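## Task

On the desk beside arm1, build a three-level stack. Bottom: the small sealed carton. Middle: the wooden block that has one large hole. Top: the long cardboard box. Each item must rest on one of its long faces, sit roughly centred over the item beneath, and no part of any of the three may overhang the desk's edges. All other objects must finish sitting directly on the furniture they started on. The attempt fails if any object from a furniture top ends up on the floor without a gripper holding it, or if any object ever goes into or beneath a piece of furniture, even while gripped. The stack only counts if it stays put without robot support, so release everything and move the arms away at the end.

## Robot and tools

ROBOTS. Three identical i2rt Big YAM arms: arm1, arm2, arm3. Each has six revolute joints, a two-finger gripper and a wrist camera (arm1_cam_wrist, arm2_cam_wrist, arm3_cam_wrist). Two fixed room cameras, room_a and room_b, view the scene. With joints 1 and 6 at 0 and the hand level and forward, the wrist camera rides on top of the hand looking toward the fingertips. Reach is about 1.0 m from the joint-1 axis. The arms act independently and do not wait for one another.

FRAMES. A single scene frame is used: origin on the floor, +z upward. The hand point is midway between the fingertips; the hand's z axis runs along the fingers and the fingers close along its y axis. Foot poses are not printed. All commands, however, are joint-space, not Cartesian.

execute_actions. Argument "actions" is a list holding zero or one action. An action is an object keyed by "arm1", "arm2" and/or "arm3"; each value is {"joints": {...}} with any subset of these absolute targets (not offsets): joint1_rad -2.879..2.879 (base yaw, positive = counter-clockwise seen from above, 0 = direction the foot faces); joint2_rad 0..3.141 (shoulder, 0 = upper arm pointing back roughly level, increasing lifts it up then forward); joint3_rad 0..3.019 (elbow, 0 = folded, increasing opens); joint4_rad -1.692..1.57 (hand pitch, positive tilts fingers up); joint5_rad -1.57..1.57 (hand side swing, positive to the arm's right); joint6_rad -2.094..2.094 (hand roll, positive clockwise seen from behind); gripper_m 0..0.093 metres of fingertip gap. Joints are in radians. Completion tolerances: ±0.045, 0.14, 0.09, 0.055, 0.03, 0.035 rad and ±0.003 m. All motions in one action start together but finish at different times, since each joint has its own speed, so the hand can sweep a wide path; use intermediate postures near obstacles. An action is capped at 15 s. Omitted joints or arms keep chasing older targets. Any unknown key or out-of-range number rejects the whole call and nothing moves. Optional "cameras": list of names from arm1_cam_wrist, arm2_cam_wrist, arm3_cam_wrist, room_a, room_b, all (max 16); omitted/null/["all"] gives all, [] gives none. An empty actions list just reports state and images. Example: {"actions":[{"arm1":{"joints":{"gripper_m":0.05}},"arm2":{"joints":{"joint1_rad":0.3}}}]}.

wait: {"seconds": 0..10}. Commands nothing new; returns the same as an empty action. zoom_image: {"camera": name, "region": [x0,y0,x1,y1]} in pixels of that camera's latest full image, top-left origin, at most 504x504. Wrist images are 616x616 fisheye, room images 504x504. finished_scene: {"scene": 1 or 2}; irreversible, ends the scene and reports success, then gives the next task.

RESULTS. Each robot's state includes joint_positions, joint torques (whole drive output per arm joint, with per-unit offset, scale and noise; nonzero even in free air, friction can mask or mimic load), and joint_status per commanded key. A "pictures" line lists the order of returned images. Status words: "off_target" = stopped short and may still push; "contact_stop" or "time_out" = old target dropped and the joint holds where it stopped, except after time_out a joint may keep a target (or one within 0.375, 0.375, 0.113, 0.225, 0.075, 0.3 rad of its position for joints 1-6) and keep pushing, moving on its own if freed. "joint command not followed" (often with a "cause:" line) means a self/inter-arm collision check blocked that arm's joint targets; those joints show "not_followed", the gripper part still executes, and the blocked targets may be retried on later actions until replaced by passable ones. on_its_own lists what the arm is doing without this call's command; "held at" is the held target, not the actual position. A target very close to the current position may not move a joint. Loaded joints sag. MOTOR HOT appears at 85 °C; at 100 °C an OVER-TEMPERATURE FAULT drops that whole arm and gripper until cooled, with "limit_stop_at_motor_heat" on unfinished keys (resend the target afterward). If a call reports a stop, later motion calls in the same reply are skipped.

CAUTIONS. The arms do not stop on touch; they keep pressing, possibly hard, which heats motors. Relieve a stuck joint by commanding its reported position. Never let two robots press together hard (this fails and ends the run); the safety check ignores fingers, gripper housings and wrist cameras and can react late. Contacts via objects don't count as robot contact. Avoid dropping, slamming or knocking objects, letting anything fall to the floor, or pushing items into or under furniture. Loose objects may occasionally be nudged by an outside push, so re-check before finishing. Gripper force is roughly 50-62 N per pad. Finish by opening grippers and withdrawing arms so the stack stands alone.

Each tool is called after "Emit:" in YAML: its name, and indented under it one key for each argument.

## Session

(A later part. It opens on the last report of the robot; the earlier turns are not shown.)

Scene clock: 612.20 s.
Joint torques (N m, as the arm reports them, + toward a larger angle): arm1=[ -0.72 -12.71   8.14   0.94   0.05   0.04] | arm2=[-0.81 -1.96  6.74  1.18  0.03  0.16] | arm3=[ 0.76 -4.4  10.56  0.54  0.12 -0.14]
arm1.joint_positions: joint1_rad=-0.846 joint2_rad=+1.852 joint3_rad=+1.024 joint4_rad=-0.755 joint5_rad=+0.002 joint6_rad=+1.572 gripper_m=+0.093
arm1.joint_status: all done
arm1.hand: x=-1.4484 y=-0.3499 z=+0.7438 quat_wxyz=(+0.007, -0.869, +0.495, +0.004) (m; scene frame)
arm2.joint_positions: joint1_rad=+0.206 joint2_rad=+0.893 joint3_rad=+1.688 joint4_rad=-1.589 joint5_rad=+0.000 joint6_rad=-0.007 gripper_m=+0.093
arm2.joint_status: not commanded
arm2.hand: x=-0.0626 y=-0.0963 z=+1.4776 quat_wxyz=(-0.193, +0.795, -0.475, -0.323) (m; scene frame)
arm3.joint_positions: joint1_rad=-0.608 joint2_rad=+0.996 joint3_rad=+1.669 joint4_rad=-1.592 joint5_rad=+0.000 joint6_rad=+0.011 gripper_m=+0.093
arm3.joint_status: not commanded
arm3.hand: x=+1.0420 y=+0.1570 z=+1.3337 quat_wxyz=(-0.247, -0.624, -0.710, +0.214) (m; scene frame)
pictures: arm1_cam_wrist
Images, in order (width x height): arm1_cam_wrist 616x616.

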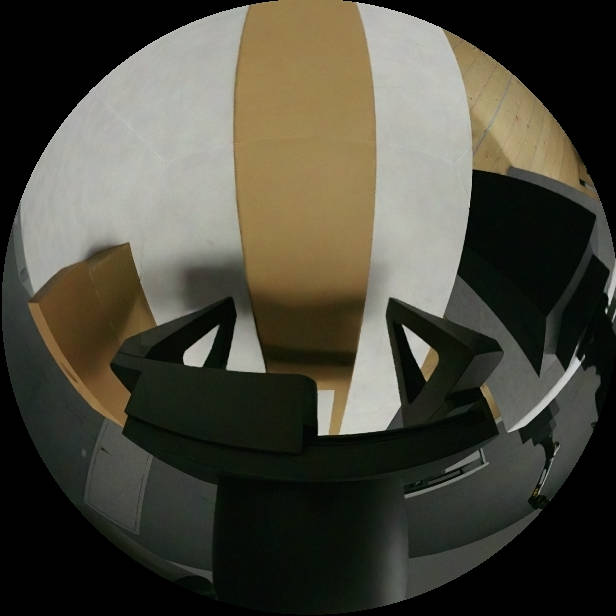

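Emit:
execute_actions:
  actions:
    - {"arm1":{"joints":{"gripper_m":0.025}}}
  cameras: []

Emit:
execute_actions:
  actions:
    - {"arm1":{"joints":{"joint2_rad":1.58,"joint3_rad":1.33,"joint4_rad":-1.31}}}
  cameras: ["room_a"]

Emit:
execute_actions:
  actions:
    - {"arm1":{"joints":{"joint2_rad":2.01,"joint3_rad":1.81,"joint4_rad":-1.33}}}
  cameras: ["arm1_cam_wrist","room_a"]

Scene clock: 623.10 s.
Joint torques (N m, as the arm reports them, + toward a larger angle): arm1=[ -0.77 -12.7    8.13   0.94   0.06   0.01] | arm2=[-1.06 -1.84  6.59  1.15  0.02  0.17] | arm3=[ 0.75 -4.4  10.55  0.55  0.12 -0.14]
arm1.joint_positions: joint1_rad=-0.846 joint2_rad=+1.852 joint3_rad=+1.024 joint4_rad=-0.755 joint5_rad=+0.002 joint6_rad=+1.575 gripper_m=+0.049
arm1.joint_status: gripper_m off_target (ended at +0.049, target +0.025)
arm1.hand: x=-1.4484 y=-0.3500 z=+0.7438 quat_wxyz=(+0.007, -0.868, +0.496, +0.005) (m; scene frame)
arm2.joint_positions: joint1_rad=+0.206 joint2_rad=+0.893 joint3_rad=+1.688 joint4_rad=-1.589 joint5_rad=+0.000 joint6_rad=-0.007 gripper_m=+0.093
arm2.joint_status: not commanded
arm2.hand: x=-0.0626 y=-0.0963 z=+1.4776 quat_wxyz=(-0.193, +0.795, -0.475, -0.323) (m; scene frame)
arm3.joint_positions: joint1_rad=-0.608 joint2_rad=+0.996 joint3_rad=+1.669 joint4_rad=-1.592 joint5_rad=+0.000 joint6_rad=+0.011 gripper_m=+0.093
arm3.joint_status: not commanded
arm3.hand: x=+1.0420 y=+0.1570 z=+1.3337 quat_wxyz=(-0.247, -0.624, -0.710, +0.214) (m; scene frame)
pictures: none
No camera images: the call's "cameras" was empty. Leave "cameras" out to get every camera's image.

Scene clock: 624.40 s.
Joint torques (N m, as the arm reports them, + toward a larger angle): arm1=[ -0.74 -10.71  10.69  -0.24   0.06   0.01] | arm2=[-0.6  -2.12  6.74  1.17  0.02  0.14] | arm3=[ 0.76 -4.4  10.55  0.55  0.12 -0.14]
arm1.joint_positions: joint1_rad=-0.846 joint2_rad=+1.571 joint3_rad=+1.328 joint4_rad=-1.295 joint5_rad=+0.002 joint6_rad=+1.575 gripper_m=+0.049
arm1.joint_status: all done
arm1.hand: x=-1.4643 y=-0.3627 z=+0.9672 quat_wxyz=(-0.013, -0.868, +0.496, +0.016) (m; scene frame)
arm2.joint_positions: joint1_rad=+0.206 joint2_rad=+0.893 joint3_rad=+1.688 joint4_rad=-1.589 joint5_rad=+0.000 joint6_rad=-0.007 gripper_m=+0.093
arm2.joint_status: not commanded
arm2.hand: x=-0.0626 y=-0.0963 z=+1.4776 quat_wxyz=(-0.193, +0.795, -0.475, -0.323) (m; scene frame)
arm3.joint_positions: joint1_rad=-0.608 joint2_rad=+0.996 joint3_rad=+1.669 joint4_rad=-1.592 joint5_rad=+0.000 joint6_rad=+0.011 gripper_m=+0.093
arm3.joint_status: not commanded
arm3.hand: x=+1.0420 y=+0.1570 z=+1.3337 quat_wxyz=(-0.247, -0.624, -0.710, +0.214) (m; scene frame)
pictures: room_a
Images, in order (width x height): room_a 504x504.

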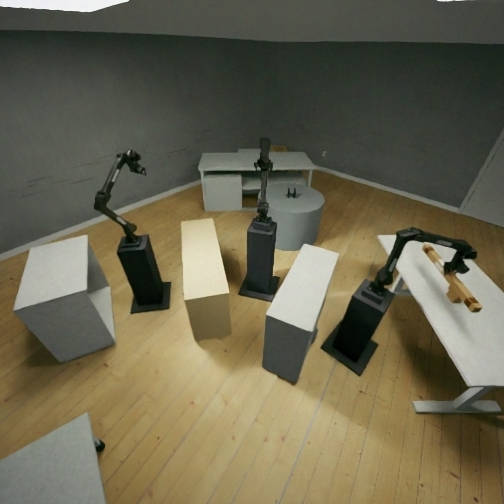

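Scene clock: 625.70 s.
Joint torques (N m, as the arm reports them, + toward a larger angle): arm1=[ -0.8  -17.96  14.67   0.03   0.06   0.01] | arm2=[-1.13 -2.03  6.8   1.18  0.03  0.15] | arm3=[ 0.77 -4.39 10.55  0.55  0.12 -0.14]
arm1.joint_positions: joint1_rad=-0.846 joint2_rad=+2.011 joint3_rad=+1.762 joint4_rad=-1.323 joint5_rad=+0.002 joint6_rad=+1.575 gripper_m=+0.049
arm1.joint_status: all done
arm1.hand: x=-1.5902 y=-0.4367 z=+0.9004 quat_wxyz=(+0.002, -0.868, +0.496, +0.007) (m; scene frame)
arm2.joint_positions: joint1_rad=+0.206 joint2_rad=+0.893 joint3_rad=+1.688 joint4_rad=-1.589 joint5_rad=+0.000 joint6_rad=-0.007 gripper_m=+0.093
arm2.joint_status: not commanded
arm2.hand: x=-0.0626 y=-0.0963 z=+1.4776 quat_wxyz=(-0.193, +0.795, -0.475, -0.323) (m; scene frame)
arm3.joint_positions: joint1_rad=-0.608 joint2_rad=+0.996 joint3_rad=+1.669 joint4_rad=-1.592 joint5_rad=+0.000 joint6_rad=+0.011 gripper_m=+0.093
arm3.joint_status: not commanded
arm3.hand: x=+1.0420 y=+0.1570 z=+1.3337 quat_wxyz=(-0.247, -0.624, -0.710, +0.214) (m; scene frame)
pictures: arm1_cam_wrist, room_a
Images, in order (width x height): arm1_cam_wrist 616x616, room_a 504x504.

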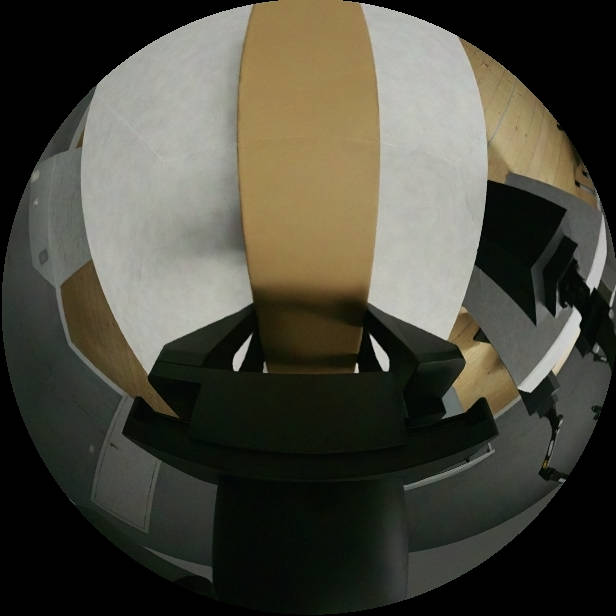

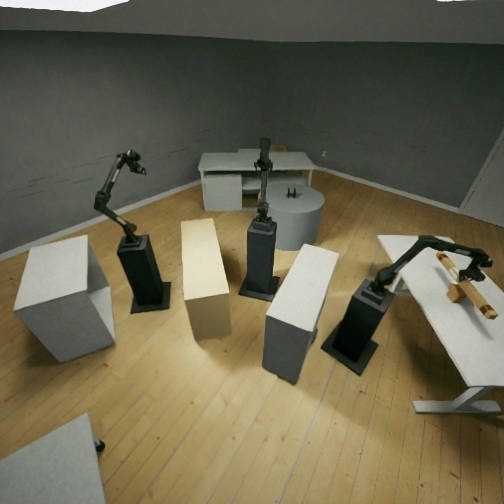

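Emit:
execute_actions:
  actions:
    - {"arm1":{"joints":{"joint2_rad":2.08,"joint3_rad":1.765,"joint4_rad":-1.245}}}
  cameras: []

Scene clock: 631.47 s.
Joint torques (N m, as the arm reports them, + toward a larger angle): arm1=[ -0.81 -17.21  10.65   1.02   0.06   0.01] | arm2=[-0.9  -2.07  6.81  1.13  0.05  0.18] | arm3=[ 0.74 -4.39 10.55  0.54  0.12 -0.14]
arm1.joint_positions: joint1_rad=-0.846 joint2_rad=+2.067 joint3_rad=+1.762 joint4_rad=-1.261 joint5_rad=+0.002 joint6_rad=+1.575 gripper_m=+0.049
arm1.joint_status: all done
arm1.hand: x=-1.6016 y=-0.4431 z=+0.8669 quat_wxyz=(-0.001, -0.868, +0.496, +0.009) (m; scene frame)
arm2.joint_positions: joint1_rad=+0.206 joint2_rad=+0.893 joint3_rad=+1.688 joint4_rad=-1.589 joint5_rad=+0.000 joint6_rad=-0.007 gripper_m=+0.093
arm2.joint_status: not commanded
arm2.hand: x=-0.0626 y=-0.0963 z=+1.4776 quat_wxyz=(-0.193, +0.795, -0.475, -0.323) (m; scene frame)
arm3.joint_positions: joint1_rad=-0.608 joint2_rad=+0.996 joint3_rad=+1.669 joint4_rad=-1.592 joint5_rad=+0.000 joint6_rad=+0.011 gripper_m=+0.093
arm3.joint_status: not commanded
arm3.hand: x=+1.0420 y=+0.1570 z=+1.3337 quat_wxyz=(-0.247, -0.624, -0.710, +0.214) (m; scene frame)
pictures: none
No camera images: the call's "cameras" was empty. Leave "cameras" out to get every camera's image.

Emit:
execute_actions:
  actions:
    - {"arm1":{"joints":{"joint2_rad":2.105,"joint3_rad":1.73,"joint4_rad":-1.21}}}
  cameras: ["arm1_cam_wrist","room_a"]

Scene clock: 638.43 s.
Joint torques (N m, as the arm reports them, + toward a larger angle): arm1=[ -0.84 -16.85  10.21   0.94   0.06   0.01] | arm2=[-0.4  -2.27  6.78  1.2   0.02  0.13] | arm3=[ 0.74 -4.39 10.55  0.54  0.12 -0.14]
arm1.joint_positions: joint1_rad=-0.846 joint2_rad=+2.084 joint3_rad=+1.729 joint4_rad=-1.225 joint5_rad=+0.002 joint6_rad=+1.575 gripper_m=+0.049
arm1.joint_status: all done
arm1.hand: x=-1.5978 y=-0.4405 z=+0.8448 quat_wxyz=(+0.006, -0.868, +0.496, +0.005) (m; scene frame)
arm2.joint_positions: joint1_rad=+0.206 joint2_rad=+0.893 joint3_rad=+1.688 joint4_rad=-1.589 joint5_rad=+0.000 joint6_rad=-0.007 gripper_m=+0.093
arm2.joint_status: not commanded
arm2.hand: x=-0.0626 y=-0.0963 z=+1.4776 quat_wxyz=(-0.193, +0.795, -0.475, -0.323) (m; scene frame)
arm3.joint_positions: joint1_rad=-0.608 joint2_rad=+0.996 joint3_rad=+1.669 joint4_rad=-1.592 joint5_rad=+0.000 joint6_rad=+0.011 gripper_m=+0.093
arm3.joint_status: not commanded
arm3.hand: x=+1.0420 y=+0.1570 z=+1.3337 quat_wxyz=(-0.247, -0.624, -0.710, +0.214) (m; scene frame)
pictures: arm1_cam_wrist, room_a
Images, in order (width x height): arm1_cam_wrist 616x616, room_a 504x504.

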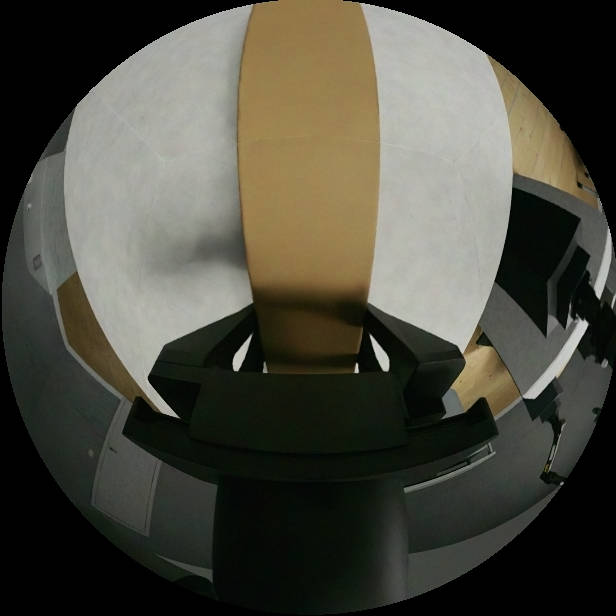

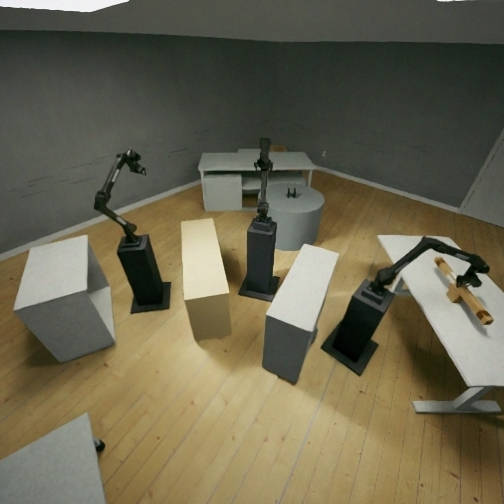

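Nearly touching; push a touch more, then release.

Emit:
execute_actions:
  actions:
    - {"arm1":{"joints":{"joint2_rad":2.12}}}
  cameras: []

Emit:
execute_actions:
  actions:
    - {"arm1":{"joints":{"gripper_m":0.093,"joint2_rad":2.09}}}
  cameras: ["arm1_cam_wrist"]

Scene clock: 643.40 s.
Joint torques (N m, as the arm reports them, + toward a larger angle): arm1=[ -0.84 -15.68  10.24   0.93   0.06   0.01] | arm2=[-0.39 -1.53  6.71  1.24  0.04  0.16] | arm3=[ 0.73 -4.38 10.56  0.54  0.12 -0.14]
arm1.joint_positions: joint1_rad=-0.846 joint2_rad=+2.086 joint3_rad=+1.729 joint4_rad=-1.224 joint5_rad=+0.002 joint6_rad=+1.575 gripper_m=+0.049
arm1.joint_status: all done
arm1.hand: x=-1.5979 y=-0.4405 z=+0.8436 quat_wxyz=(+0.006, -0.868, +0.496, +0.005) (m; scene frame)
arm2.joint_positions: joint1_rad=+0.206 joint2_rad=+0.893 joint3_rad=+1.688 joint4_rad=-1.589 joint5_rad=+0.000 joint6_rad=-0.007 gripper_m=+0.093
arm2.joint_status: not commanded
arm2.hand: x=-0.0626 y=-0.0963 z=+1.4776 quat_wxyz=(-0.193, +0.795, -0.475, -0.323) (m; scene frame)
arm3.joint_positions: joint1_rad=-0.608 joint2_rad=+0.996 joint3_rad=+1.669 joint4_rad=-1.592 joint5_rad=+0.000 joint6_rad=+0.011 gripper_m=+0.093
arm3.joint_status: not commanded
arm3.hand: x=+1.0420 y=+0.1570 z=+1.3337 quat_wxyz=(-0.247, -0.624, -0.710, +0.214) (m; scene frame)
pictures: none
No camera images: the call's "cameras" was empty. Leave "cameras" out to get every camera's image.

Scene clock: 644.07 s.
Joint torques (N m, as the arm reports them, + toward a larger angle): arm1=[ -0.82 -17.93  10.27   0.91   0.06   0.01] | arm2=[-0.49 -1.51  6.72  1.16  0.04  0.16] | arm3=[ 0.75 -4.38 10.55  0.54  0.12 -0.14]
arm1.joint_positions: joint1_rad=-0.846 joint2_rad=+2.086 joint3_rad=+1.729 joint4_rad=-1.224 joint5_rad=+0.002 joint6_rad=+1.576 gripper_m=+0.093
arm1.joint_status: all done
arm1.hand: x=-1.5979 y=-0.4405 z=+0.8436 quat_wxyz=(+0.006, -0.868, +0.496, +0.005) (m; scene frame)
arm2.joint_positions: joint1_rad=+0.206 joint2_rad=+0.893 joint3_rad=+1.688 joint4_rad=-1.589 joint5_rad=+0.000 joint6_rad=-0.007 gripper_m=+0.093
arm2.joint_status: not commanded
arm2.hand: x=-0.0626 y=-0.0963 z=+1.4776 quat_wxyz=(-0.193, +0.795, -0.475, -0.323) (m; scene frame)
arm3.joint_positions: joint1_rad=-0.608 joint2_rad=+0.996 joint3_rad=+1.669 joint4_rad=-1.592 joint5_rad=+0.000 joint6_rad=+0.011 gripper_m=+0.093
arm3.joint_status: not commanded
arm3.hand: x=+1.0420 y=+0.1570 z=+1.3337 quat_wxyz=(-0.247, -0.624, -0.710, +0.214) (m; scene frame)
pictures: arm1_cam_wrist
Images, in order (width x height): arm1_cam_wrist 616x616.

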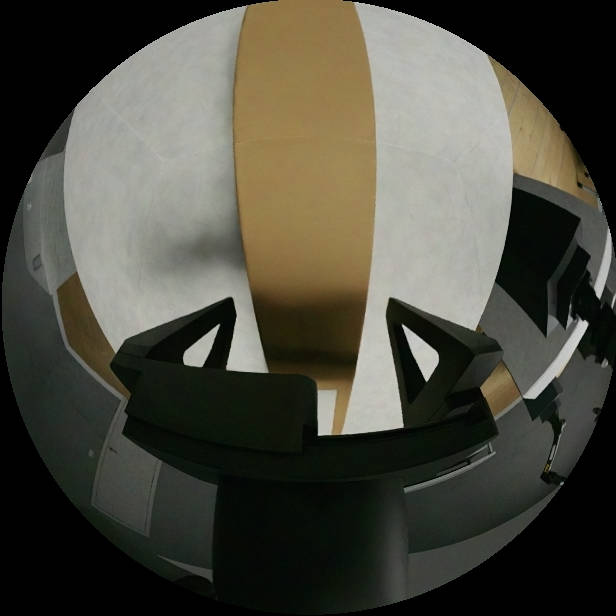

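Emit:
execute_actions:
  actions:
    - {"arm1":{"joints":{"joint2_rad":1.98,"joint3_rad":1.80,"joint4_rad":-1.38}}}
  cameras: []

Emit:
execute_actions:
  actions:
    - {"arm1":{"joints":{"joint2_rad":1.2,"joint4_rad":-1.6,"joint6_rad":0}}}

Scene clock: 649.57 s.
Joint torques (N m, as the arm reports them, + toward a larger angle): arm1=[ -0.84 -15.85  13.36  -0.27   0.05   0.  ] | arm2=[-0.81 -1.96  6.87  1.21  0.04  0.21] | arm3=[ 0.75 -4.38 10.55  0.54  0.12 -0.14]
arm1.joint_positions: joint1_rad=-0.846 joint2_rad=+1.963 joint3_rad=+1.769 joint4_rad=-1.366 joint5_rad=+0.002 joint6_rad=+1.576 gripper_m=+0.093
arm1.joint_status: all done
arm1.hand: x=-1.5834 y=-0.4331 z=+0.9314 quat_wxyz=(-0.003, -0.868, +0.496, +0.010) (m; scene frame)
arm2.joint_positions: joint1_rad=+0.206 joint2_rad=+0.893 joint3_rad=+1.688 joint4_rad=-1.589 joint5_rad=+0.000 joint6_rad=-0.007 gripper_m=+0.093
arm2.joint_status: not commanded
arm2.hand: x=-0.0626 y=-0.0963 z=+1.4776 quat_wxyz=(-0.193, +0.795, -0.475, -0.323) (m; scene frame)
arm3.joint_positions: joint1_rad=-0.608 joint2_rad=+0.996 joint3_rad=+1.669 joint4_rad=-1.592 joint5_rad=+0.000 joint6_rad=+0.011 gripper_m=+0.093
arm3.joint_status: not commanded
arm3.hand: x=+1.0420 y=+0.1570 z=+1.3337 quat_wxyz=(-0.247, -0.624, -0.710, +0.214) (m; scene frame)
pictures: none
No camera images: the call's "cameras" was empty. Leave "cameras" out to get every camera's image.

Scene clock: 651.73 s.
Joint torques (N m, as the arm reports them, + toward a larger angle): arm1=[-0.66 -5.07 10.25  0.87 -0.05 -0.09] | arm2=[-0.54 -1.93  6.74  1.22  0.02  0.16] | arm3=[ 0.76 -4.39 10.55  0.54  0.12 -0.14]
arm1.joint_positions: joint1_rad=-0.846 joint2_rad=+1.203 joint3_rad=+1.797 joint4_rad=-1.586 joint5_rad=+0.002 joint6_rad=+0.010 gripper_m=+0.093
arm1.joint_status: all done
arm1.hand: x=-1.4017 y=-0.3304 z=+1.3117 quat_wxyz=(-0.071, -0.924, -0.251, +0.279) (m; scene frame)
arm2.joint_positions: joint1_rad=+0.206 joint2_rad=+0.893 joint3_rad=+1.688 joint4_rad=-1.589 joint5_rad=+0.000 joint6_rad=-0.007 gripper_m=+0.093
arm2.joint_status: not commanded
arm2.hand: x=-0.0626 y=-0.0963 z=+1.4776 quat_wxyz=(-0.193, +0.795, -0.475, -0.323) (m; scene frame)
arm3.joint_positions: joint1_rad=-0.608 joint2_rad=+0.996 joint3_rad=+1.669 joint4_rad=-1.592 joint5_rad=+0.000 joint6_rad=+0.011 gripper_m=+0.093
arm3.joint_status: not commanded
arm3.hand: x=+1.0420 y=+0.1570 z=+1.3337 quat_wxyz=(-0.247, -0.624, -0.710, +0.214) (m; scene frame)
pictures: arm1_cam_wrist, arm2_cam_wrist, arm3_cam_wrist, room_a, room_b
Images, in order (width x height): arm1_cam_wrist 616x616, arm2_cam_wrist 616x616, arm3_cam_wrist 616x616, room_a 504x504, room_b 504x504.

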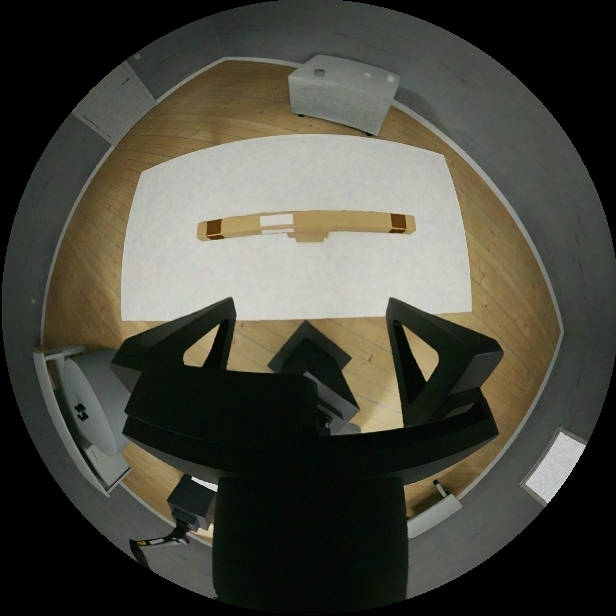

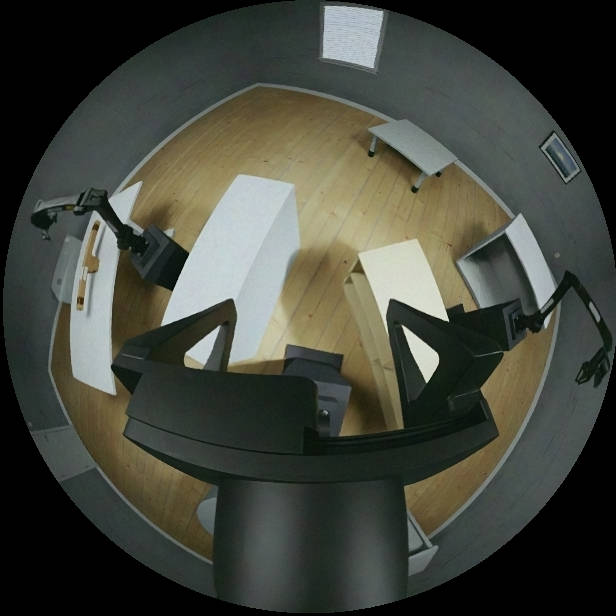

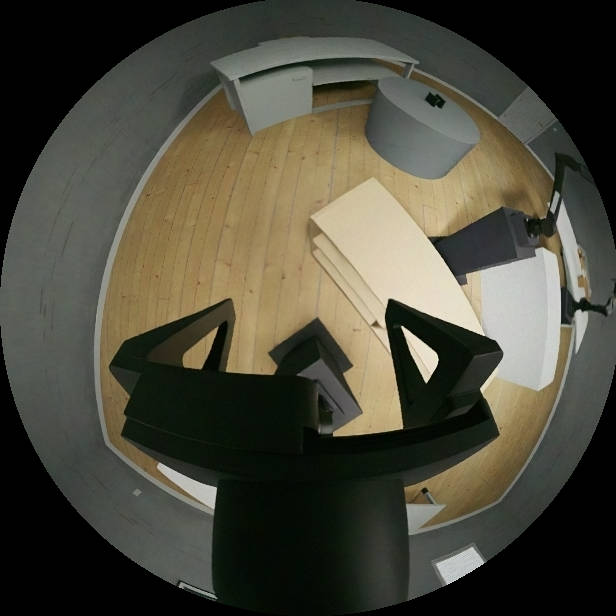

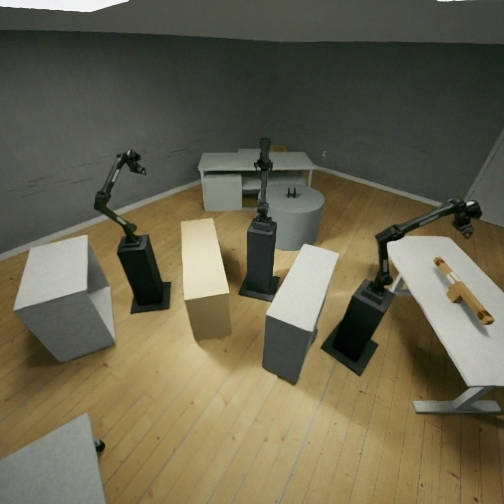

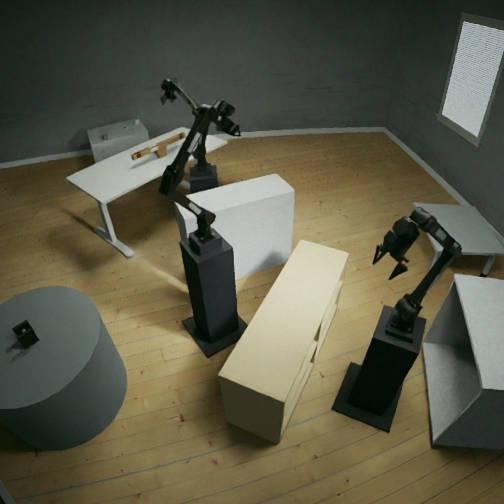

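Emit:
finished_scene:
  scene: 1

The scene is finished: the task was done.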